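# Load sample and matching water blank into centrifuge

## Task

Take the tube whose cap carries an orange dot from its rack on the shelved bench beside the door and set it fully down in the middle hole of one adapter in the centrifuge rotor. Then find the water blank whose cap number (its volume in mL) equals the sample's volume, taken from the racks on the shelved bench beside the window, and set it fully down in the middle hole of the adapter directly across from the sample. Every rotor bucket must end hanging vertically, and every rack must still be on its own bench. A tube touching the floor means failure, and so does the robot falling or ending up tilted. Finish by releasing everything and backing the hands away; anything that stays in place only because the robot holds it counts as not done.

## Robot and tools

ROBOT. A LinearBot: an omnidirectional base (strong 7 N m wheel motors) with a column about 1.75 m high. A carriage rides up and down it by lift_m (0 to 1 m) and carries two identical six-joint arms with two-finger grippers, mounted at x 0.27 m and y +0.33 m (left) or -0.33 m (right). Arm bases sit near 0.57 m + lift_m above the floor; carriage parts reach about 0.15 m lower. Reach is 0.78 m from the shoulder but only about 0.38 m downward below the arm base. A hand is roughly 0.16 m long and 0.1 m wide (0.14 m when open). Parked joints 1-6 are 0, 0.05, 0.05, 1.45, 0, 0; parked, the robot is about 0.95 m wide and 0.7 m long. Cameras: carriage_camera, fixed and tilted about 20 degrees down; left_wrist_camera and right_wrist_camera, looking out beyond the fingertips. Loose objects may occasionally get a small push from outside.

FRAMES. Base frame: origin on the floor below the base centre, x forward, y left, z up. left_hand and right_hand are the point between each hand's pads, in this frame; quat_wxyz rotates base axes into hand axes (hand z along the fingers, y the opening direction; (1,0,0,0) = pointing straight up with joints 1, 5, 6 at 0). These readings drift from truth, more at long reach. Odometry frame = base frame at scene start; base_odometry integrates wheel turns, so slip is counted as motion; heading is left-positive, -3.142 to 3.142.

execute_actions(actions, cameras). actions is a list holding one action or nothing (empty = just report state and images). An action may contain base, joints, or both; their motions start together and may finish at different times; one action runs at most 15 s. base takes exactly one key, each a relative offset from where the base last measured itself in the latest state report: translate_m (metres, forward +, -2 to 2), strafe_m (metres, left +, -2 to 2), rotate_rad (radians, counter-clockwise +, -6.3 to 6.3). joints is one dictionary keyed by joint name, each value an absolute target: lift_m 0 to 1 m; for each arm (left_ or right_ prefix) joint1_rad -2.617 to 3.054 (yaw about vertical, 0 forward, + left); joint2_rad 0 to 3.141 (shoulder: 0 upper arm back and level, 1.57 vertical, 3.14 forward and level); joint3_rad 0 to 3.141 (elbow: 0 folded, 3.14 straight); joint4_rad -1.57 to 1.57 (wrist pitch, + lifts fingertips); joint5_rad -1.57 to 1.57 (wrist yaw, + swings fingertips right, the reverse of joint1); joint6_rad -2.094 to 2.094 (roll, + clockwise viewed from forearm); gripper_m 0 to 0.093 (pad gap in metres). Arm speed caps: 1.8 rad/s joints 1-3, 2.7 rad/s joints 4-6. A joint or base left out may keep pushing to an older target without the status saying so. An unknown key or out-of-range number rejects the whole call. cameras: list of camera names or "all"; omitted/null = all, [] = none; the pictures line gives image order. If a result reports a stop, later motion calls in that same reply are skipped.

wait(seconds 0 to 10): commands nothing, returns state and images. zoom_image(camera, region [x0,y0,x1,y1]): pixel box, at most 504 x 504, from that camera's latest full 672x504 image. read_manual(section "licences"): licence texts only. finished_scene(scene): give the current scene number; final and irreversible, it reports success.

RESULT LINES. base_status/joint_status: done (within tolerance; for base, wheels turned the commanded amount even if slipping); off_target (resting elsewhere, may still push; normal for a gripper holding something); contact_stop or time_out (old target dropped, holds where it stopped); "joint command not followed" plus cause: a self-collision check refused that arm's targets (gripper still obeyed); joints then read not_followed and may be retried each action until free. on_its_own: uncommanded things; "held at" is the held target, not the position. motor_effort: percent of max, + toward larger values, bracket = peak; biased and noisy. Falling lift effort while lowering means a hand or load is resting on something. drive_wheels larger at rest than after a free move means the base is pressing on something. ARM HIT: an arm struck the robot hard. MOTOR HOT from 75 °C; OVER-TEMPERATURE FAULT at 90 °C (arm halted 10 s) and 100 °C (arm goes limp and drops); affected keys read limit_stop_at_motor_heat, resend them. Outstretched arms heat quickly even empty. Camera calibration lines give K, distortion, and T_world_to_cam per camera in the base frame, with small errors.

CAUTIONS. Never let a tube reach the floor. The robot can topple and not recover: worst with carriage high, arms extended, loads held, pulling, or abrupt stops; about 1.5 kg per hand with both arms forward can tip it. Only images reveal a lean. A level hand sags 10-17 cm per kg. Gripper force is about 45-60 N per pad. Arms have no contact stop and snap to targets once unblocked; the base may roll about 0.3 m after an arm touches something. After a blocked drive, back off about 0.2 m along the path (or turn back), repeat if still pressed. The column can hit a table edge the base slips under; reversing into such an edge can tip the robot. Keep the arms from striking or squeezing each other; to untangle, move the refused arm clear first, the other in a later action. Do not slam, drop, or shove hard.

Each tool is called after "Request:" by a JSON object that holds its "name" and its "arguments", one argument or row to a line.

## Session

Request:
{"name": "execute_actions", "arguments": {
  "actions": []
}}

Scene clock: 0.00 s.
base_odometry: x=+0.000 y=+0.000 heading=+0.000 (m, m, rad; odometry frame)
base_status: not commanded
joint_positions: lift_m=+0.300 left_joint1_rad=-0.016 left_joint2_rad=+0.040 left_joint3_rad=+0.049 left_joint4_rad=+1.460 left_joint5_rad=-0.027 left_joint6_rad=-0.039 left_gripper_m=+0.095 right_joint1_rad=+0.008 right_joint2_rad=+0.064 right_joint3_rad=+0.061 right_joint4_rad=+1.498 right_joint5_rad=+0.052 right_joint6_rad=-0.008 right_gripper_m=+0.094
joint_status: not commanded
motor_effort: lift_m=+32 drive_wheels=+0 (%)
left_hand: x=+0.2847 y=+0.3399 z=+1.2959 quat_wxyz=(+0.998, -0.014, +0.051, -0.026) (m; base frame)
right_hand: x=+0.2794 y=-0.3443 z=+1.2996 quat_wxyz=(+0.999, +0.025, +0.039, -0.001) (m; base frame)
pictures: carriage_camera, left_wrist_camera, right_wrist_camera
Images, in order (width x height): carriage_camera 672x504, left_wrist_camera 672x504, right_wrist_camera 672x504.

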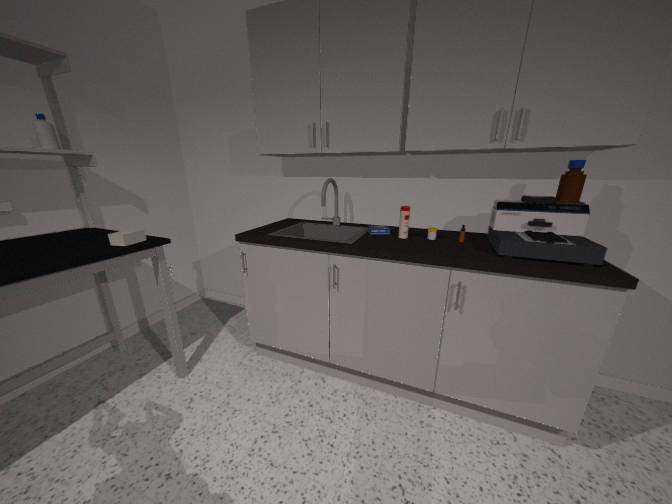

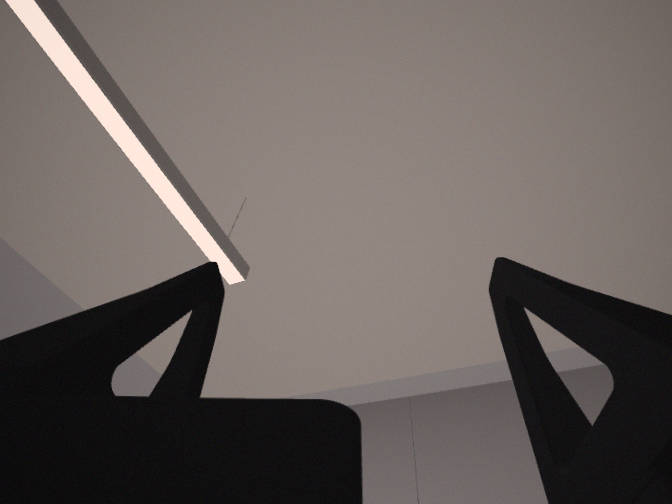

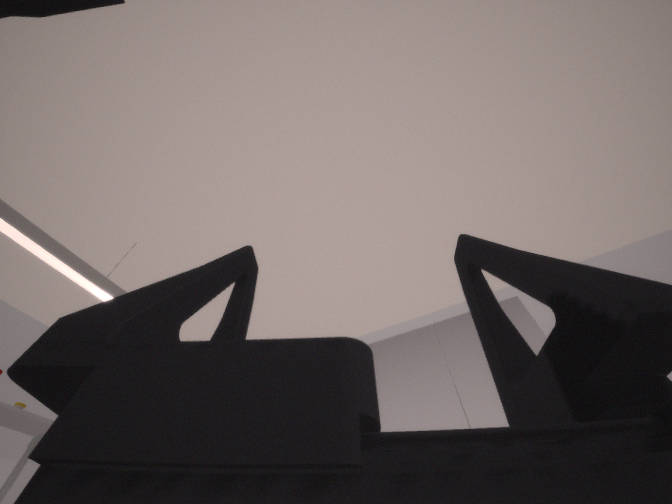

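Request:
{"name": "execute_actions", "arguments": {
  "actions": [
    {"base":{"rotate_rad":1.5},"joints":{"lift_m":0.5}}
  ],
  "cameras": ["carriage_camera"]
}}

Request:
{"name": "execute_actions", "arguments": {
  "actions": [
    {"base":{"rotate_rad":1.6}}
  ],
  "cameras": ["carriage_camera"]
}}

Request:
{"name": "execute_actions", "arguments": {
  "actions": [
    {"base":{"rotate_rad":1.6}}
  ],
  "cameras": ["carriage_camera"]
}}

Scene clock: 10.97 s.
base_odometry: x=+0.000 y=+0.000 heading=+1.500 (m, m, rad; odometry frame)
base_status: done
joint_positions: lift_m=+0.500 left_joint1_rad=-0.016 left_joint2_rad=+0.040 left_joint3_rad=+0.049 left_joint4_rad=+1.459 left_joint5_rad=-0.027 left_joint6_rad=-0.039 left_gripper_m=+0.095 right_joint1_rad=+0.008 right_joint2_rad=+0.064 right_joint3_rad=+0.061 right_joint4_rad=+1.497 right_joint5_rad=+0.052 right_joint6_rad=-0.008 right_gripper_m=+0.094
joint_status: all done
motor_effort: lift_m=+34(41) drive_wheels=+5(15) (%)
left_hand: x=+0.2848 y=+0.3399 z=+1.4955 quat_wxyz=(+0.998, -0.014, +0.051, -0.026) (m; base frame)
right_hand: x=+0.2795 y=-0.3443 z=+1.4992 quat_wxyz=(+0.999, +0.025, +0.039, -0.001) (m; base frame)
pictures: carriage_camera
camera_calibration (this result's frames):
carriage_camera: T_world_to_cam=[[-0.00764682, -0.999965, 0.00350381, -0.00539658], [-0.291192, -0.00112532, -0.956664, 1.47306], [0.956634, -0.00833572, -0.291173, 0.251592], [0, 0, 0, 1]] pos_world=[0.18822, -0.00164153, 1.4825]
Images, in order (width x height): carriage_camera 672x504.

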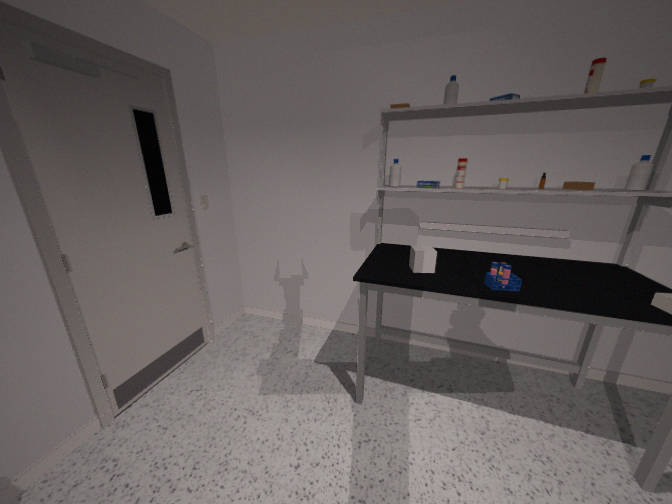

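Scene clock: 14.10 s.
base_odometry: x=+0.000 y=+0.000 heading=+3.099 (m, m, rad; odometry frame)
base_status: done
joint_positions: lift_m=+0.500 left_joint1_rad=-0.016 left_joint2_rad=+0.040 left_joint3_rad=+0.049 left_joint4_rad=+1.459 left_joint5_rad=-0.027 left_joint6_rad=-0.039 left_gripper_m=+0.095 right_joint1_rad=+0.008 right_joint2_rad=+0.064 right_joint3_rad=+0.061 right_joint4_rad=+1.497 right_joint5_rad=+0.052 right_joint6_rad=-0.008 right_gripper_m=+0.094
joint_status: not commanded
motor_effort: lift_m=+32(34) drive_wheels=+5(11) (%)
left_hand: x=+0.2848 y=+0.3399 z=+1.4955 quat_wxyz=(+0.998, -0.014, +0.051, -0.026) (m; base frame)
right_hand: x=+0.2795 y=-0.3443 z=+1.4992 quat_wxyz=(+0.999, +0.025, +0.039, -0.001) (m; base frame)
pictures: carriage_camera
camera_calibration (this result's frames):
carriage_camera: T_world_to_cam=[[-0.00764682, -0.999965, 0.00350381, -0.00539658], [-0.291192, -0.00112532, -0.956664, 1.47306], [0.956634, -0.00833572, -0.291173, 0.251592], [0, 0, 0, 1]] pos_world=[0.18822, -0.00164153, 1.4825]
Images, in order (width x height): carriage_camera 672x504.

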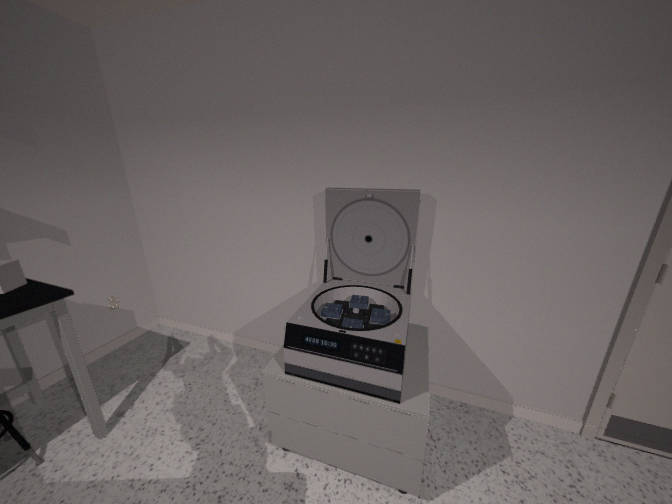

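Scene clock: 17.23 s.
base_odometry: x=+0.000 y=+0.000 heading=-1.584 (m, m, rad; odometry frame)
base_status: done
joint_positions: lift_m=+0.500 left_joint1_rad=-0.016 left_joint2_rad=+0.040 left_joint3_rad=+0.049 left_joint4_rad=+1.459 left_joint5_rad=-0.027 left_joint6_rad=-0.039 left_gripper_m=+0.095 right_joint1_rad=+0.008 right_joint2_rad=+0.064 right_joint3_rad=+0.061 right_joint4_rad=+1.497 right_joint5_rad=+0.052 right_joint6_rad=-0.008 right_gripper_m=+0.094
joint_status: not commanded
motor_effort: lift_m=+32(34) drive_wheels=+5(15) (%)
left_hand: x=+0.2848 y=+0.3399 z=+1.4955 quat_wxyz=(+0.998, -0.014, +0.051, -0.026) (m; base frame)
right_hand: x=+0.2795 y=-0.3443 z=+1.4992 quat_wxyz=(+0.999, +0.025, +0.039, -0.001) (m; base frame)
pictures: carriage_camera
camera_calibration (this result's frames):
carriage_camera: T_world_to_cam=[[-0.00764682, -0.999965, 0.00350381, -0.00539658], [-0.291192, -0.00112532, -0.956664, 1.47306], [0.956634, -0.00833572, -0.291173, 0.251592], [0, 0, 0, 1]] pos_world=[0.18822, -0.00164153, 1.4825]
Images, in order (width x height): carriage_camera 672x504.

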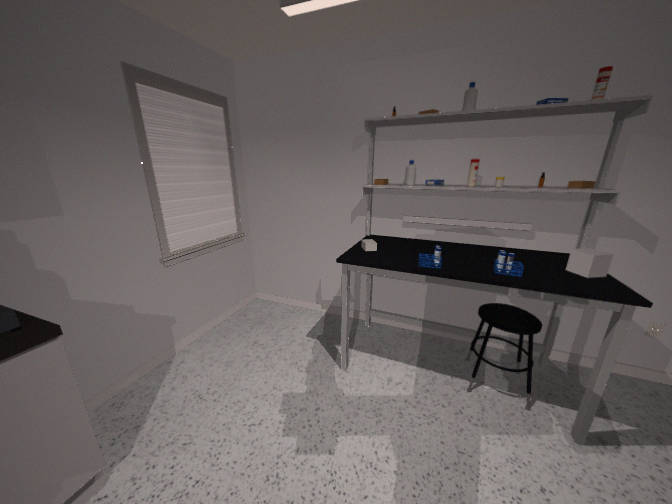

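Request:
{"name": "execute_actions", "arguments": {
  "actions": [
    {"base":{"rotate_rad":2.75}}
  ],
  "cameras": []
}}

Request:
{"name": "execute_actions", "arguments": {
  "actions": [
    {"base":{"translate_m":0.9}}
  ],
  "cameras": ["carriage_camera"]
}}

Request:
{"name": "zoom_image", "arguments": {
  "camera": "carriage_camera",
  "region": [400,280,600,430]
}}

Scene clock: 54.47 s.
base_odometry: x=+0.000 y=+0.000 heading=+1.166 (m, m, rad; odometry frame)
base_status: done
joint_positions: lift_m=+0.500 left_joint1_rad=-0.016 left_joint2_rad=+0.040 left_joint3_rad=+0.049 left_joint4_rad=+1.459 left_joint5_rad=-0.027 left_joint6_rad=-0.039 left_gripper_m=+0.095 right_joint1_rad=+0.008 right_joint2_rad=+0.064 right_joint3_rad=+0.061 right_joint4_rad=+1.496 right_joint5_rad=+0.052 right_joint6_rad=-0.008 right_gripper_m=+0.094
joint_status: not commanded
motor_effort: lift_m=+34(32) drive_wheels=+5(12) (%)
left_hand: x=+0.2848 y=+0.3399 z=+1.4955 quat_wxyz=(+0.998, -0.014, +0.051, -0.026) (m; base frame)
right_hand: x=+0.2798 y=-0.3443 z=+1.4992 quat_wxyz=(+0.999, +0.025, +0.039, -0.001) (m; base frame)
pictures: none
No camera images: the call's "cameras" was empty. Leave "cameras" out to get every camera's image.

Scene clock: 58.53 s.
base_odometry: x=+0.354 y=+0.828 heading=+1.166 (m, m, rad; odometry frame)
base_status: done
joint_positions: lift_m=+0.500 left_joint1_rad=-0.016 left_joint2_rad=+0.040 left_joint3_rad=+0.049 left_joint4_rad=+1.459 left_joint5_rad=-0.027 left_joint6_rad=-0.039 left_gripper_m=+0.095 right_joint1_rad=+0.008 right_joint2_rad=+0.064 right_joint3_rad=+0.061 right_joint4_rad=+1.496 right_joint5_rad=+0.052 right_joint6_rad=-0.008 right_gripper_m=+0.094
joint_status: not commanded
motor_effort: lift_m=+33(32) drive_wheels=-5(16) (%)
left_hand: x=+0.2849 y=+0.3399 z=+1.4955 quat_wxyz=(+0.998, -0.014, +0.051, -0.026) (m; base frame)
right_hand: x=+0.2799 y=-0.3443 z=+1.4992 quat_wxyz=(+0.999, +0.025, +0.039, -0.001) (m; base frame)
pictures: carriage_camera
camera_calibration (this result's frames):
carriage_camera: T_world_to_cam=[[-0.00764682, -0.999965, 0.00350381, -0.00539658], [-0.291192, -0.00112532, -0.956664, 1.47306], [0.956634, -0.00833572, -0.291173, 0.251592], [0, 0, 0, 1]] pos_world=[0.18822, -0.00164153, 1.4825]
Images, in order (width x height): carriage_camera 672x504.

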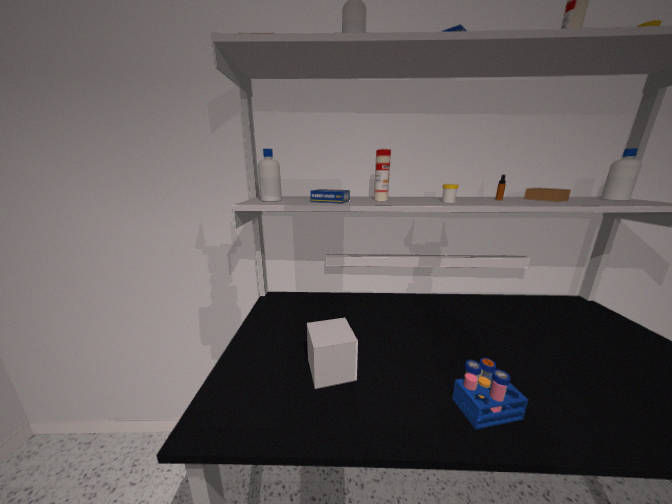

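Region (400, 280, 600, 430) of carriage_camera's 672x504 image, scaled by 2.520, with more detail than that image has; it fills the top 378 rows of this view, and the rest is white.

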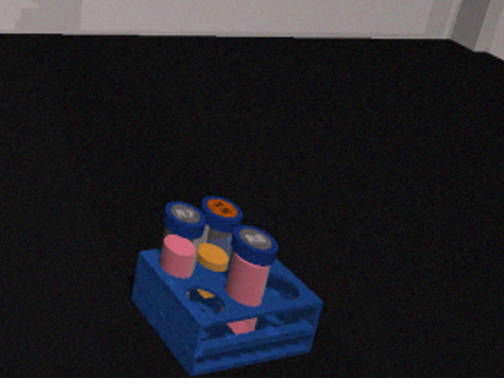

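Request:
{"name": "execute_actions", "arguments": {
  "actions": [
    {"base":{"translate_m":0.1},"joints":{"lift_m":0.56,"right_joint1_rad":0,"right_joint2_rad":1.9,"right_joint3_rad":1.4,"right_joint4_rad":-1.07,"right_joint5_rad":0,"right_joint6_rad":0}}
  ],
  "cameras": ["carriage_camera","right_wrist_camera"]
}}

Scene clock: 78.40 s.
base_odometry: x=+0.393 y=+0.920 heading=+1.167 (m, m, rad; odometry frame)
base_status: done
joint_positions: lift_m=+0.560 left_joint1_rad=-0.016 left_joint2_rad=+0.040 left_joint3_rad=+0.049 left_joint4_rad=+1.459 left_joint5_rad=-0.027 left_joint6_rad=-0.039 left_gripper_m=+0.095 right_joint1_rad=+0.008 right_joint2_rad=+1.897 right_joint3_rad=+1.371 right_joint4_rad=-1.058 right_joint5_rad=+0.005 right_joint6_rad=-0.003 right_gripper_m=+0.094
joint_status: all done
motor_effort: lift_m=+32(41) drive_wheels=-5(15) (%)
left_hand: x=+0.2848 y=+0.3399 z=+1.5555 quat_wxyz=(+0.998, -0.014, +0.051, -0.026) (m; base frame)
right_hand: x=+0.6021 y=-0.3336 z=+1.1712 quat_wxyz=(-0.007, -0.006, +1.000, -0.002) (m; base frame)
pictures: carriage_camera, right_wrist_camera
camera_calibration (this result's frames):
carriage_camera: T_world_to_cam=[[-0.00764682, -0.999965, 0.00350381, -0.00560684], [-0.291192, -0.00112532, -0.956664, 1.53047], [0.956634, -0.00833572, -0.291173, 0.269064], [0, 0, 0, 1]] pos_world=[0.18822, -0.00164153, 1.54251]
right_wrist_camera: T_world_to_cam=[[-0.0583418, -0.998293, 0.00268574, -0.292956], [-0.806819, 0.0487357, 0.588786, -0.179433], [-0.587912, 0.0321839, -0.808285, 1.43384], [0, 0, 0, 1]] pos_world=[0.681112, -0.329858, 1.26539]
Images, in order (width x height): carriage_camera 672x504, right_wrist_camera 672x504.

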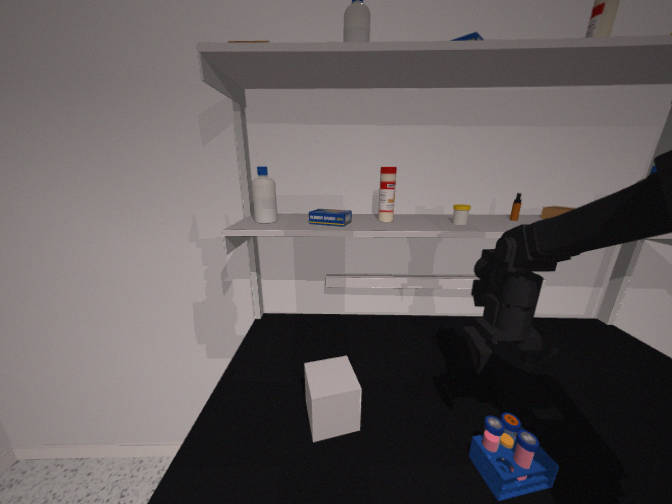

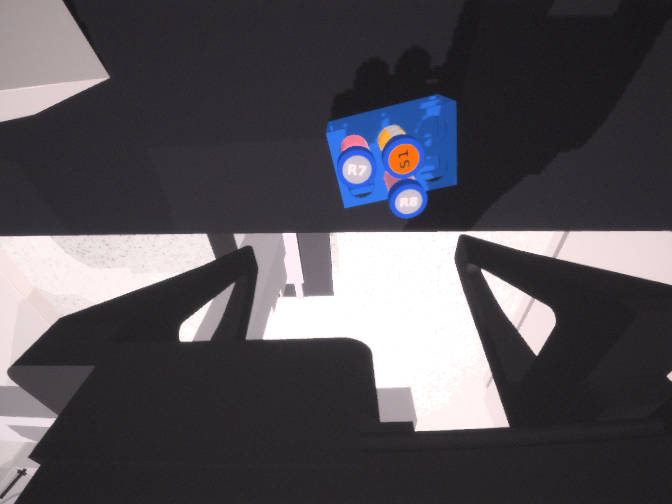

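Request:
{"name": "execute_actions", "arguments": {
  "actions": [
    {"base":{"strafe_m":-0.045},"joints":{"lift_m":0.48,"right_joint6_rad":0.5,"right_gripper_m":0.05}}
  ],
  "cameras": ["carriage_camera","right_wrist_camera"]
}}

Scene clock: 111.00 s.
base_odometry: x=+0.435 y=+0.902 heading=+1.167 (m, m, rad; odometry frame)
base_status: done
joint_positions: lift_m=+0.480 left_joint1_rad=-0.016 left_joint2_rad=+0.040 left_joint3_rad=+0.049 left_joint4_rad=+1.459 left_joint5_rad=-0.027 left_joint6_rad=-0.039 left_gripper_m=+0.095 right_joint1_rad=+0.006 right_joint2_rad=+1.897 right_joint3_rad=+1.384 right_joint4_rad=-1.060 right_joint5_rad=+0.004 right_joint6_rad=+0.492 right_gripper_m=+0.050
joint_status: all done
motor_effort: lift_m=+34(37) drive_wheels=-2(13) (%)
left_hand: x=+0.2848 y=+0.3399 z=+1.4754 quat_wxyz=(+0.998, -0.014, +0.051, -0.026) (m; base frame)
right_hand: x=+0.6058 y=-0.3342 z=+1.0946 quat_wxyz=(+0.000, +0.241, +0.971, -0.002) (m; base frame)
pictures: carriage_camera, right_wrist_camera
camera_calibration (this result's frames):
carriage_camera: T_world_to_cam=[[-0.00764682, -0.999965, 0.00350381, -0.00532639], [-0.291192, -0.00112532, -0.956664, 1.45389], [0.956634, -0.00833572, -0.291173, 0.245758], [0, 0, 0, 1]] pos_world=[0.18822, -0.00164153, 1.46246]
right_wrist_camera: T_world_to_cam=[[-0.527985, -0.849253, 0.00104647, 0.0430215], [-0.692691, 0.431362, 0.578019, -0.0608081], [-0.491335, 0.304461, -0.816023, 1.41506], [0, 0, 0, 1]] pos_world=[0.675865, -0.368065, 1.18983]
Images, in order (width x height): carriage_camera 672x504, right_wrist_camera 672x504.

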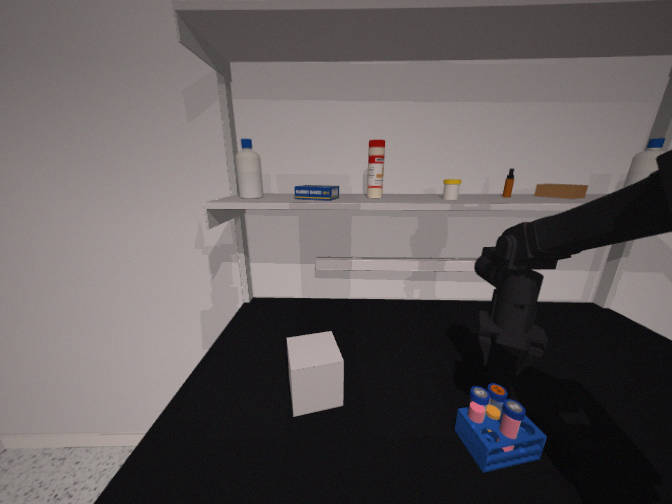

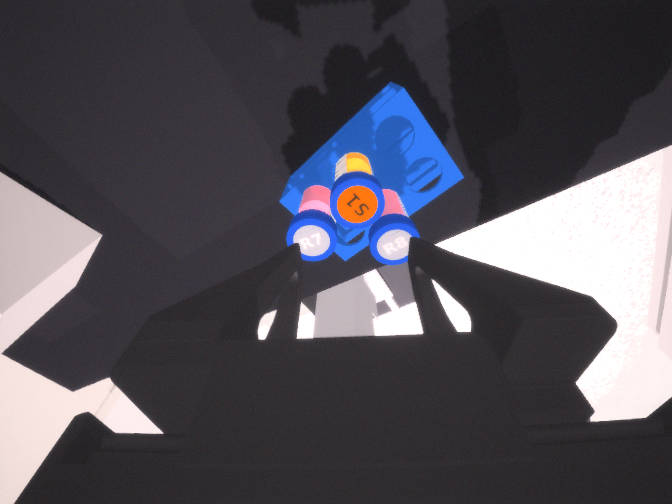

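Request:
{"name": "execute_actions", "arguments": {
  "actions": [
    {"joints":{"lift_m":0.45}}
  ],
  "cameras": ["right_wrist_camera"]
}}

Scene clock: 121.03 s.
base_odometry: x=+0.435 y=+0.902 heading=+1.167 (m, m, rad; odometry frame)
base_status: not commanded
joint_positions: lift_m=+0.450 left_joint1_rad=-0.016 left_joint2_rad=+0.040 left_joint3_rad=+0.049 left_joint4_rad=+1.459 left_joint5_rad=-0.027 left_joint6_rad=-0.039 left_gripper_m=+0.095 right_joint1_rad=+0.006 right_joint2_rad=+1.899 right_joint3_rad=+1.384 right_joint4_rad=-1.062 right_joint5_rad=+0.004 right_joint6_rad=+0.492 right_gripper_m=+0.050
joint_status: all done
motor_effort: lift_m=+34(34) drive_wheels=-1(1) (%)
left_hand: x=+0.2848 y=+0.3399 z=+1.4454 quat_wxyz=(+0.998, -0.014, +0.051, -0.026) (m; base frame)
right_hand: x=+0.6053 y=-0.3342 z=+1.0638 quat_wxyz=(-0.002, +0.241, +0.971, -0.002) (m; base frame)
pictures: right_wrist_camera
camera_calibration (this result's frames):
right_wrist_camera: T_world_to_cam=[[-0.527978, -0.849253, 0.00307985, 0.0406078], [-0.690481, 0.431375, 0.580647, -0.0475241], [-0.494445, 0.304442, -0.814149, 1.3896], [0, 0, 0, 1]] pos_world=[0.675706, -0.368066, 1.15881]
Images, in order (width x height): right_wrist_camera 672x504.

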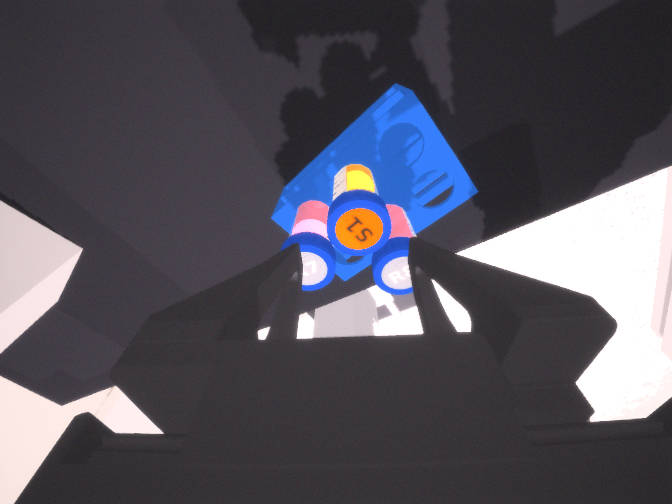

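Request:
{"name": "execute_actions", "arguments": {
  "actions": [
    {"base":{"strafe_m":-0.004},"joints":{"lift_m":0.435,"right_gripper_m":0.046}}
  ],
  "cameras": ["right_wrist_camera"]
}}

Scene clock: 132.70 s.
base_odometry: x=+0.438 y=+0.901 heading=+1.167 (m, m, rad; odometry frame)
base_status: done
joint_positions: lift_m=+0.435 left_joint1_rad=-0.016 left_joint2_rad=+0.040 left_joint3_rad=+0.049 left_joint4_rad=+1.459 left_joint5_rad=-0.027 left_joint6_rad=-0.039 left_gripper_m=+0.095 right_joint1_rad=+0.003 right_joint2_rad=+1.899 right_joint3_rad=+1.384 right_joint4_rad=-1.062 right_joint5_rad=+0.002 right_joint6_rad=+0.493 right_gripper_m=+0.046
joint_status: all done
motor_effort: lift_m=+35(35) drive_wheels=-1(8) (%)
left_hand: x=+0.2848 y=+0.3399 z=+1.4304 quat_wxyz=(+0.998, -0.014, +0.051, -0.026) (m; base frame)
right_hand: x=+0.6052 y=-0.3351 z=+1.0488 quat_wxyz=(-0.003, +0.243, +0.970, -0.002) (m; base frame)
pictures: right_wrist_camera
camera_calibration (this result's frames):
right_wrist_camera: T_world_to_cam=[[-0.53122, -0.847232, 0.00199366, 0.0435965], [-0.688604, 0.433127, 0.581572, -0.0399942], [-0.49359, 0.30757, -0.813493, 1.37746], [0, 0, 0, 1]] pos_world=[0.675521, -0.369407, 1.14373]
Images, in order (width x height): right_wrist_camera 672x504.

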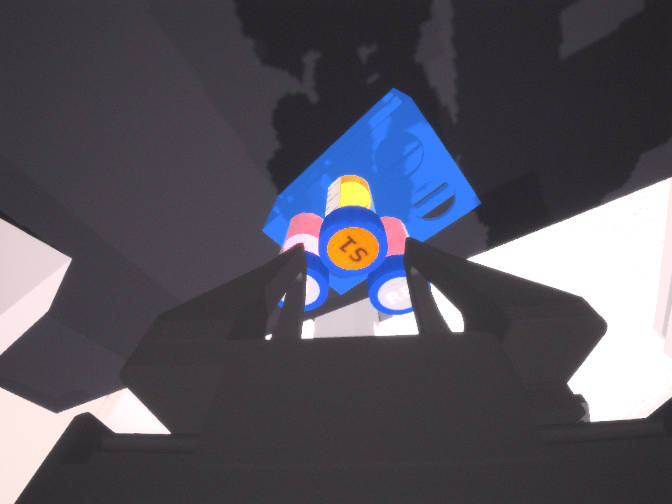

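Request:
{"name": "execute_actions", "arguments": {
  "actions": [
    {"joints":{"lift_m":0.41}}
  ],
  "cameras": ["right_wrist_camera","carriage_camera"]
}}

Scene clock: 138.90 s.
base_odometry: x=+0.438 y=+0.901 heading=+1.167 (m, m, rad; odometry frame)
base_status: not commanded
joint_positions: lift_m=+0.410 left_joint1_rad=-0.016 left_joint2_rad=+0.040 left_joint3_rad=+0.049 left_joint4_rad=+1.459 left_joint5_rad=-0.027 left_joint6_rad=-0.039 left_gripper_m=+0.095 right_joint1_rad=+0.003 right_joint2_rad=+1.900 right_joint3_rad=+1.384 right_joint4_rad=-1.063 right_joint5_rad=+0.002 right_joint6_rad=+0.493 right_gripper_m=+0.046
joint_status: all done
motor_effort: lift_m=+33(37) drive_wheels=+3(3) (%)
left_hand: x=+0.2848 y=+0.3399 z=+1.4054 quat_wxyz=(+0.998, -0.014, +0.051, -0.026) (m; base frame)
right_hand: x=+0.6050 y=-0.3351 z=+1.0236 quat_wxyz=(-0.003, +0.243, +0.970, -0.002) (m; base frame)
pictures: carriage_camera, right_wrist_camera
camera_calibration (this result's frames):
carriage_camera: T_world_to_cam=[[-0.00764682, -0.999965, 0.00350381, -0.0050811], [-0.291192, -0.00112532, -0.956664, 1.38692], [0.956634, -0.00833572, -0.291173, 0.225375], [0, 0, 0, 1]] pos_world=[0.18822, -0.00164153, 1.39246]
right_wrist_camera: T_world_to_cam=[[-0.531216, -0.847232, 0.0028075, 0.0426854], [-0.687715, 0.43313, 0.58262, -0.0270834], [-0.49483, 0.307567, -0.81274, 1.35679], [0, 0, 0, 1]] pos_world=[0.675429, -0.369407, 1.11837]
Images, in order (width x height): carriage_camera 672x504, right_wrist_camera 672x504.

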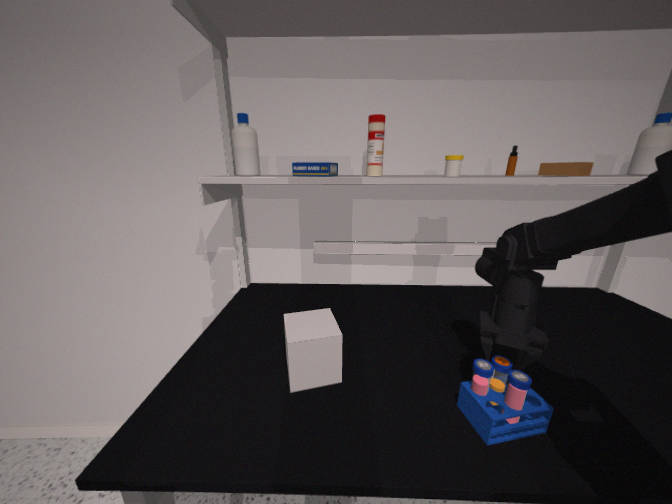

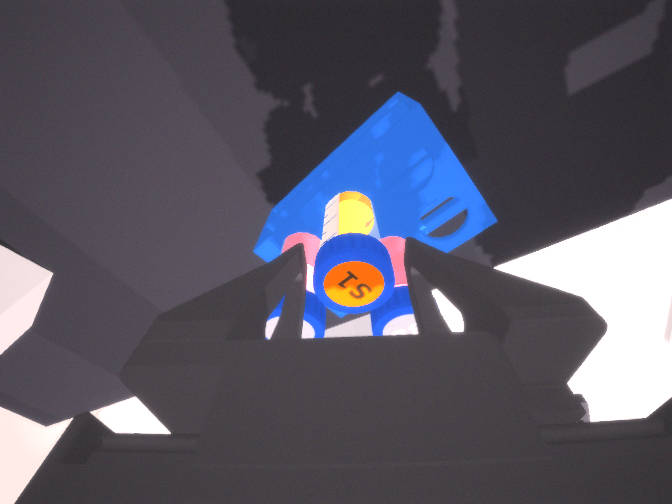

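Request:
{"name": "execute_actions", "arguments": {
  "actions": [
    {"joints":{"right_gripper_m":0.025}}
  ],
  "cameras": []
}}

Request:
{"name": "execute_actions", "arguments": {
  "actions": [
    {"joints":{"lift_m":0.45}}
  ],
  "cameras": ["right_wrist_camera","carriage_camera"]
}}

Scene clock: 146.17 s.
base_odometry: x=+0.438 y=+0.901 heading=+1.167 (m, m, rad; odometry frame)
base_status: not commanded
joint_positions: lift_m=+0.410 left_joint1_rad=-0.016 left_joint2_rad=+0.040 left_joint3_rad=+0.049 left_joint4_rad=+1.459 left_joint5_rad=-0.027 left_joint6_rad=-0.039 left_gripper_m=+0.095 right_joint1_rad=+0.003 right_joint2_rad=+1.900 right_joint3_rad=+1.384 right_joint4_rad=-1.063 right_joint5_rad=+0.002 right_joint6_rad=+0.493 right_gripper_m=+0.031
joint_status: right_gripper_m off_target (ended at +0.031, target +0.025)
motor_effort: lift_m=+35(35) drive_wheels=+3(3) (%)
left_hand: x=+0.2848 y=+0.3399 z=+1.4054 quat_wxyz=(+0.998, -0.014, +0.051, -0.026) (m; base frame)
right_hand: x=+0.6050 y=-0.3351 z=+1.0236 quat_wxyz=(-0.003, +0.243, +0.970, -0.002) (m; base frame)
pictures: none
No camera images: the call's "cameras" was empty. Leave "cameras" out to get every camera's image.

Scene clock: 146.87 s.
base_odometry: x=+0.438 y=+0.901 heading=+1.167 (m, m, rad; odometry frame)
base_status: not commanded
joint_positions: lift_m=+0.450 left_joint1_rad=-0.016 left_joint2_rad=+0.040 left_joint3_rad=+0.049 left_joint4_rad=+1.459 left_joint5_rad=-0.027 left_joint6_rad=-0.039 left_gripper_m=+0.095 right_joint1_rad=+0.003 right_joint2_rad=+1.897 right_joint3_rad=+1.384 right_joint4_rad=-1.063 right_joint5_rad=+0.002 right_joint6_rad=+0.493 right_gripper_m=+0.031
joint_status: all done
motor_effort: lift_m=+33(40) drive_wheels=-1(2) (%)
left_hand: x=+0.2848 y=+0.3399 z=+1.4455 quat_wxyz=(+0.998, -0.014, +0.051, -0.026) (m; base frame)
right_hand: x=+0.6051 y=-0.3351 z=+1.0645 quat_wxyz=(-0.002, +0.243, +0.970, -0.002) (m; base frame)
pictures: carriage_camera, right_wrist_camera
camera_calibration (this result's frames):
carriage_camera: T_world_to_cam=[[-0.00764682, -0.999965, 0.00350381, -0.00522159], [-0.291192, -0.00112532, -0.956664, 1.42528], [0.956634, -0.00833572, -0.291173, 0.23705], [0, 0, 0, 1]] pos_world=[0.18822, -0.00164153, 1.43256]
right_wrist_camera: T_world_to_cam=[[-0.531222, -0.847232, 0.00138327, 0.0441812], [-0.689269, 0.433126, 0.580785, -0.0479425], [-0.492658, 0.307572, -0.814056, 1.39026], [0, 0, 0, 1]] pos_world=[0.675347, -0.369407, 1.15953]
Images, in order (width x height): carriage_camera 672x504, right_wrist_camera 672x504.

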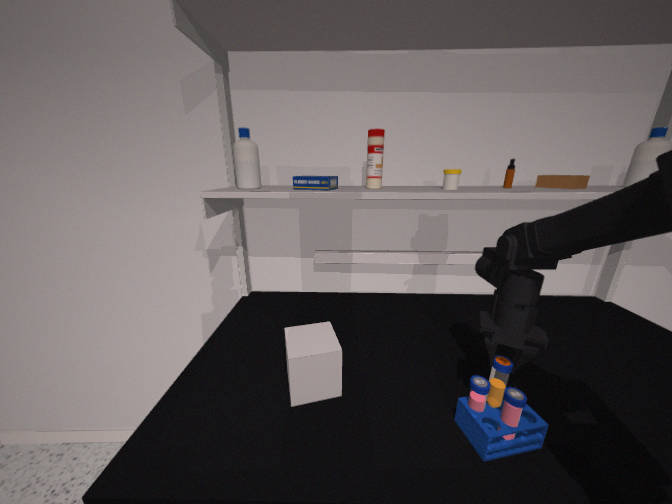

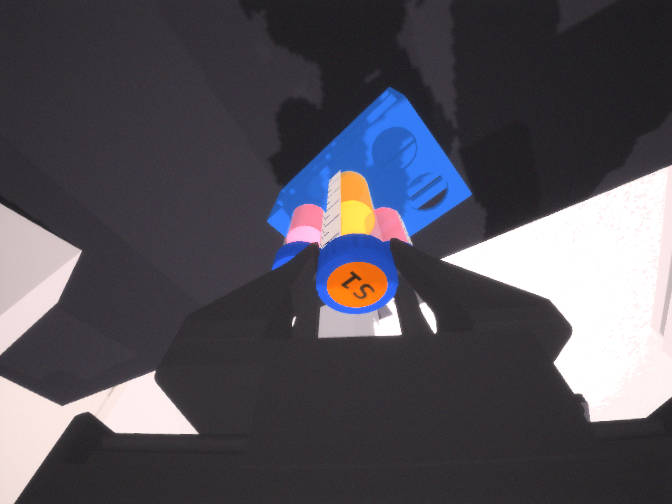

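Request:
{"name": "execute_actions", "arguments": {
  "actions": [
    {"joints":{"lift_m":0.56}}
  ],
  "cameras": []
}}

Request:
{"name": "execute_actions", "arguments": {
  "actions": [
    {"base":{"translate_m":-0.5},"joints":{"right_joint1_rad":0.5,"right_joint2_rad":1.6,"right_joint3_rad":1.5,"right_joint4_rad":-1.47,"right_joint6_rad":-0.9}}
  ],
  "cameras": ["carriage_camera"]
}}

Request:
{"name": "zoom_image", "arguments": {
  "camera": "carriage_camera",
  "region": [400,300,560,460]
}}

Scene clock: 162.10 s.
base_odometry: x=+0.438 y=+0.901 heading=+1.167 (m, m, rad; odometry frame)
base_status: not commanded
joint_positions: lift_m=+0.560 left_joint1_rad=-0.016 left_joint2_rad=+0.040 left_joint3_rad=+0.049 left_joint4_rad=+1.459 left_joint5_rad=-0.027 left_joint6_rad=-0.039 left_gripper_m=+0.095 right_joint1_rad=+0.003 right_joint2_rad=+1.898 right_joint3_rad=+1.384 right_joint4_rad=-1.064 right_joint5_rad=+0.002 right_joint6_rad=+0.493 right_gripper_m=+0.031
joint_status: all done
motor_effort: lift_m=+33(42) drive_wheels=-1(2) (%)
left_hand: x=+0.2848 y=+0.3399 z=+1.5555 quat_wxyz=(+0.998, -0.014, +0.051, -0.026) (m; base frame)
right_hand: x=+0.6049 y=-0.3351 z=+1.1741 quat_wxyz=(-0.003, +0.243, +0.970, -0.002) (m; base frame)
pictures: none
No camera images: the call's "cameras" was empty. Leave "cameras" out to get every camera's image.

Scene clock: 165.20 s.
base_odometry: x=+0.242 y=+0.441 heading=+1.167 (m, m, rad; odometry frame)
base_status: done
joint_positions: lift_m=+0.560 left_joint1_rad=-0.016 left_joint2_rad=+0.040 left_joint3_rad=+0.049 left_joint4_rad=+1.459 left_joint5_rad=-0.027 left_joint6_rad=-0.039 left_gripper_m=+0.095 right_joint1_rad=+0.495 right_joint2_rad=+1.597 right_joint3_rad=+1.490 right_joint4_rad=-1.457 right_joint5_rad=-0.002 right_joint6_rad=-0.893 right_gripper_m=+0.031
joint_status: all done
motor_effort: lift_m=+33(33) drive_wheels=+0(13) (%)
left_hand: x=+0.2849 y=+0.3399 z=+1.5555 quat_wxyz=(+0.998, -0.014, +0.051, -0.026) (m; base frame)
right_hand: x=+0.5037 y=-0.2031 z=+1.2896 quat_wxyz=(+0.003, -0.639, +0.769, +0.000) (m; base frame)
pictures: carriage_camera
camera_calibration (this result's frames):
carriage_camera: T_world_to_cam=[[-0.00764682, -0.999965, 0.00350381, -0.00560688], [-0.291192, -0.00112532, -0.956664, 1.53048], [0.956634, -0.00833572, -0.291173, 0.269068], [0, 0, 0, 1]] pos_world=[0.18822, -0.00164153, 1.54252]
Images, in order (width x height): carriage_camera 672x504.

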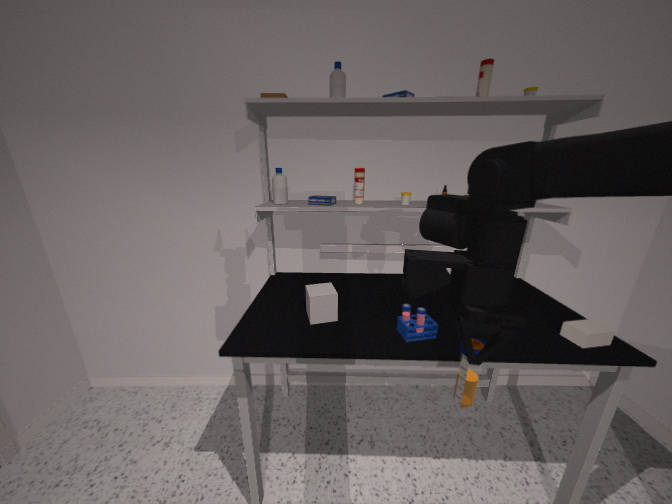

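Region (400, 300, 560, 460) of carriage_camera's 672x504 image, scaled by 3.150, with more detail than that image has.

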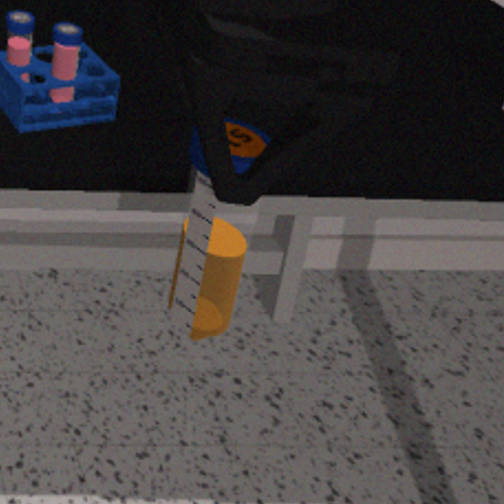

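Request:
{"name": "zoom_image", "arguments": {
  "camera": "carriage_camera",
  "region": [445,340,505,415]
}}

Region (445, 340, 505, 415) of carriage_camera's 672x504 image, scaled by 6.720, with more detail than that image has; it fills the left 403 columns of this view, and the rest is white.

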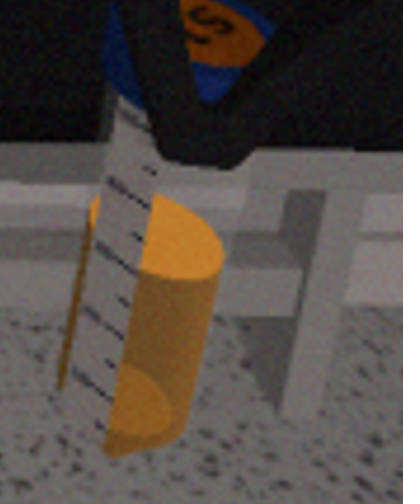

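Request:
{"name": "execute_actions", "arguments": {
  "actions": [
    {"base":{"rotate_rad":-3.142},"joints":{"right_joint1_rad":0}}
  ],
  "cameras": []
}}

Request:
{"name": "execute_actions", "arguments": {
  "actions": [
    {"base":{"translate_m":1.55},"joints":{"left_joint1_rad":0,"left_joint2_rad":1.9,"left_joint3_rad":1.42,"left_joint4_rad":-1.07,"left_joint5_rad":0,"left_joint6_rad":0}}
  ],
  "cameras": ["carriage_camera"]
}}

Scene clock: 188.93 s.
base_odometry: x=+0.242 y=+0.441 heading=-1.974 (m, m, rad; odometry frame)
base_status: done
joint_positions: lift_m=+0.560 left_joint1_rad=-0.016 left_joint2_rad=+0.040 left_joint3_rad=+0.049 left_joint4_rad=+1.458 left_joint5_rad=-0.027 left_joint6_rad=-0.039 left_gripper_m=+0.095 right_joint1_rad=+0.000 right_joint2_rad=+1.597 right_joint3_rad=+1.490 right_joint4_rad=-1.457 right_joint5_rad=+0.001 right_joint6_rad=-0.893 right_gripper_m=+0.032
joint_status: all done
motor_effort: lift_m=+33(34) drive_wheels=+5(16) (%)
left_hand: x=+0.2850 y=+0.3399 z=+1.5555 quat_wxyz=(+0.998, -0.014, +0.052, -0.026) (m; base frame)
right_hand: x=+0.5373 y=-0.3358 z=+1.2896 quat_wxyz=(+0.003, -0.432, +0.902, -0.002) (m; base frame)
pictures: none
No camera images: the call's "cameras" was empty. Leave "cameras" out to get every camera's image.

Scene clock: 194.40 s.
base_odometry: x=-0.368 y=-0.984 heading=-1.975 (m, m, rad; odometry frame)
base_status: done
joint_positions: lift_m=+0.560 left_joint1_rad=-0.009 left_joint2_rad=+1.898 left_joint3_rad=+1.392 left_joint4_rad=-1.063 left_joint5_rad=-0.005 left_joint6_rad=-0.005 left_gripper_m=+0.095 right_joint1_rad=+0.000 right_joint2_rad=+1.597 right_joint3_rad=+1.490 right_joint4_rad=-1.458 right_joint5_rad=+0.001 right_joint6_rad=-0.893 right_gripper_m=+0.032
joint_status: all done
motor_effort: lift_m=+34(34) drive_wheels=-6(24) (%)
left_hand: x=+0.6074 y=+0.3335 z=+1.1762 quat_wxyz=(+0.001, +0.002, +1.000, +0.003) (m; base frame)
right_hand: x=+0.5369 y=-0.3358 z=+1.2896 quat_wxyz=(+0.002, -0.432, +0.902, -0.001) (m; base frame)
pictures: carriage_camera
camera_calibration (this result's frames):
carriage_camera: T_world_to_cam=[[-0.00764682, -0.999965, 0.00350381, -0.00560688], [-0.291192, -0.00112532, -0.956664, 1.53048], [0.956634, -0.00833572, -0.291173, 0.269068], [0, 0, 0, 1]] pos_world=[0.18822, -0.00164153, 1.54252]
Images, in order (width x height): carriage_camera 672x504.

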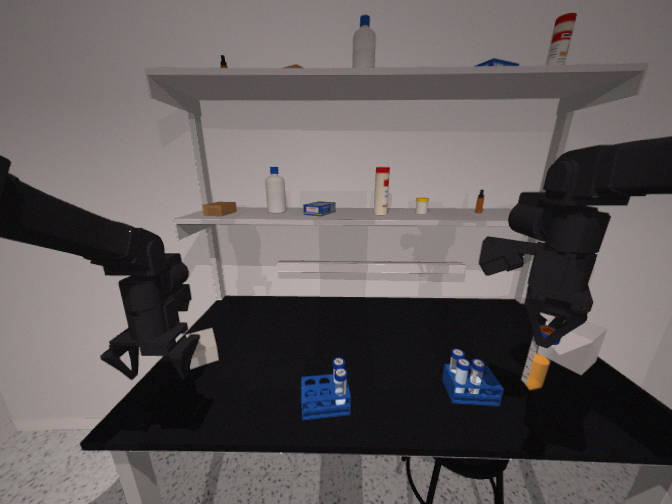

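Request:
{"name": "zoom_image", "arguments": {
  "camera": "carriage_camera",
  "region": [430,335,520,415]
}}

Request:
{"name": "zoom_image", "arguments": {
  "camera": "carriage_camera",
  "region": [290,345,380,425]
}}

Region (430, 335, 520, 415) of carriage_camera's 672x504 image, scaled by 5.600, with more detail than that image has.

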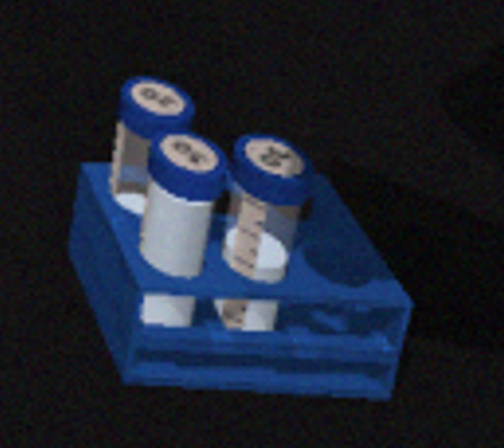

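Region (290, 345, 380, 425) of carriage_camera's 672x504 image, scaled by 5.600, with more detail than that image has.

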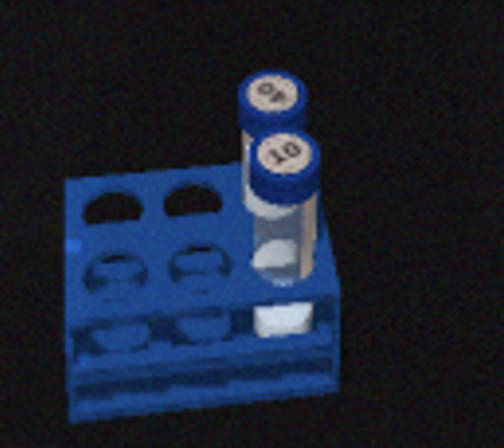

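Request:
{"name": "execute_actions", "arguments": {
  "actions": [
    {"base":{"strafe_m":-0.74},"joints":{"left_gripper_m":0.05}}
  ],
  "cameras": []
}}

Request:
{"name": "execute_actions", "arguments": {
  "actions": [
    {"base":{"translate_m":0.165},"joints":{"lift_m":0.5}}
  ],
  "cameras": ["carriage_camera","left_wrist_camera"]
}}

Scene clock: 220.97 s.
base_odometry: x=-1.048 y=-0.693 heading=-1.975 (m, m, rad; odometry frame)
base_status: done
joint_positions: lift_m=+0.560 left_joint1_rad=-0.009 left_joint2_rad=+1.898 left_joint3_rad=+1.392 left_joint4_rad=-1.063 left_joint5_rad=-0.004 left_joint6_rad=-0.005 left_gripper_m=+0.050 right_joint1_rad=+0.000 right_joint2_rad=+1.597 right_joint3_rad=+1.490 right_joint4_rad=-1.458 right_joint5_rad=+0.001 right_joint6_rad=-0.893 right_gripper_m=+0.032
joint_status: all done
motor_effort: lift_m=+33(34) drive_wheels=-2(14) (%)
left_hand: x=+0.6074 y=+0.3333 z=+1.1762 quat_wxyz=(+0.001, +0.002, +1.000, +0.002) (m; base frame)
right_hand: x=+0.5369 y=-0.3358 z=+1.2896 quat_wxyz=(+0.002, -0.432, +0.902, -0.001) (m; base frame)
pictures: none
No camera images: the call's "cameras" was empty. Leave "cameras" out to get every camera's image.

Scene clock: 222.87 s.
base_odometry: x=-1.114 y=-0.845 heading=-1.975 (m, m, rad; odometry frame)
base_status: done
joint_positions: lift_m=+0.500 left_joint1_rad=-0.009 left_joint2_rad=+1.897 left_joint3_rad=+1.407 left_joint4_rad=-1.065 left_joint5_rad=-0.004 left_joint6_rad=-0.005 left_gripper_m=+0.050 right_joint1_rad=+0.000 right_joint2_rad=+1.597 right_joint3_rad=+1.490 right_joint4_rad=-1.461 right_joint5_rad=+0.001 right_joint6_rad=-0.893 right_gripper_m=+0.032
joint_status: all done
motor_effort: lift_m=+35(35) drive_wheels=-4(12) (%)
left_hand: x=+0.6118 y=+0.3332 z=+1.1202 quat_wxyz=(+0.008, +0.002, +1.000, +0.002) (m; base frame)
right_hand: x=+0.5364 y=-0.3358 z=+1.2295 quat_wxyz=(+0.001, -0.432, +0.902, -0.001) (m; base frame)
pictures: carriage_camera, left_wrist_camera
camera_calibration (this result's frames):
carriage_camera: T_world_to_cam=[[-0.00764682, -0.999965, 0.00350381, -0.00539637], [-0.291192, -0.00112532, -0.956664, 1.473], [0.956634, -0.00833572, -0.291173, 0.251574], [0, 0, 0, 1]] pos_world=[0.18822, -0.00164153, 1.48244]
left_wrist_camera: T_world_to_cam=[[-0.0296404, -0.998888, -0.0366592, 0.395105], [-0.847207, 0.00564322, 0.531233, -0.0690174], [-0.530436, 0.0468039, -0.846432, 1.38353], [0, 0, 0, 1]] pos_world=[0.68711, 0.330301, 1.22221]
Images, in order (width x height): carriage_camera 672x504, left_wrist_camera 672x504.

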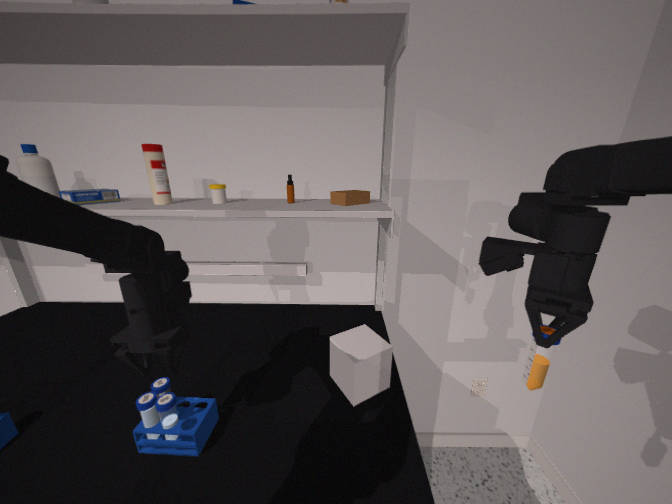

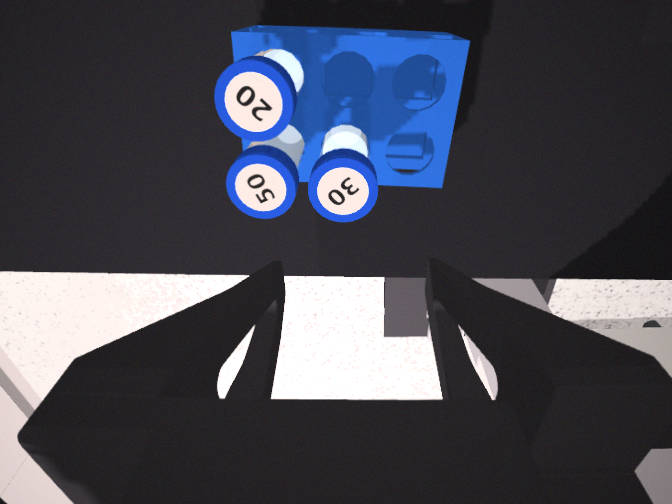

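Request:
{"name": "execute_actions", "arguments": {
  "actions": [
    {"joints":{"lift_m":0.46,"left_joint6_rad":1.55,"left_joint4_rad":-1.09}}
  ],
  "cameras": ["left_wrist_camera"]
}}

Scene clock: 233.33 s.
base_odometry: x=-1.113 y=-0.845 heading=-1.975 (m, m, rad; odometry frame)
base_status: not commanded
joint_positions: lift_m=+0.460 left_joint1_rad=-0.009 left_joint2_rad=+1.900 left_joint3_rad=+1.407 left_joint4_rad=-1.078 left_joint5_rad=-0.004 left_joint6_rad=+1.544 left_gripper_m=+0.050 right_joint1_rad=+0.000 right_joint2_rad=+1.600 right_joint3_rad=+1.490 right_joint4_rad=-1.461 right_joint5_rad=+0.001 right_joint6_rad=-0.893 right_gripper_m=+0.032
joint_status: all done
motor_effort: lift_m=+36(35) drive_wheels=-3(3) (%)
left_hand: x=+0.6085 y=+0.3333 z=+1.0790 quat_wxyz=(-0.001, +0.701, +0.714, +0.002) (m; base frame)
right_hand: x=+0.5365 y=-0.3358 z=+1.1889 quat_wxyz=(+0.000, -0.432, +0.902, +0.000) (m; base frame)
pictures: left_wrist_camera
camera_calibration (this result's frames):
left_wrist_camera: T_world_to_cam=[[-0.999434, 0.00800675, -0.0326642, 0.643727], [-0.0112317, 0.83602, 0.548585, -0.854112], [0.0317003, 0.548641, -0.835457, 0.825716], [0, 0, 0, 1]] pos_world=[0.607595, 0.255879, 1.17943]
Images, in order (width x height): left_wrist_camera 672x504.

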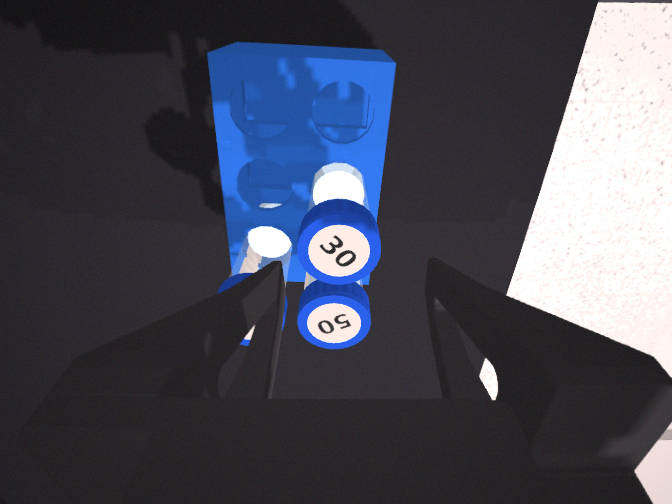

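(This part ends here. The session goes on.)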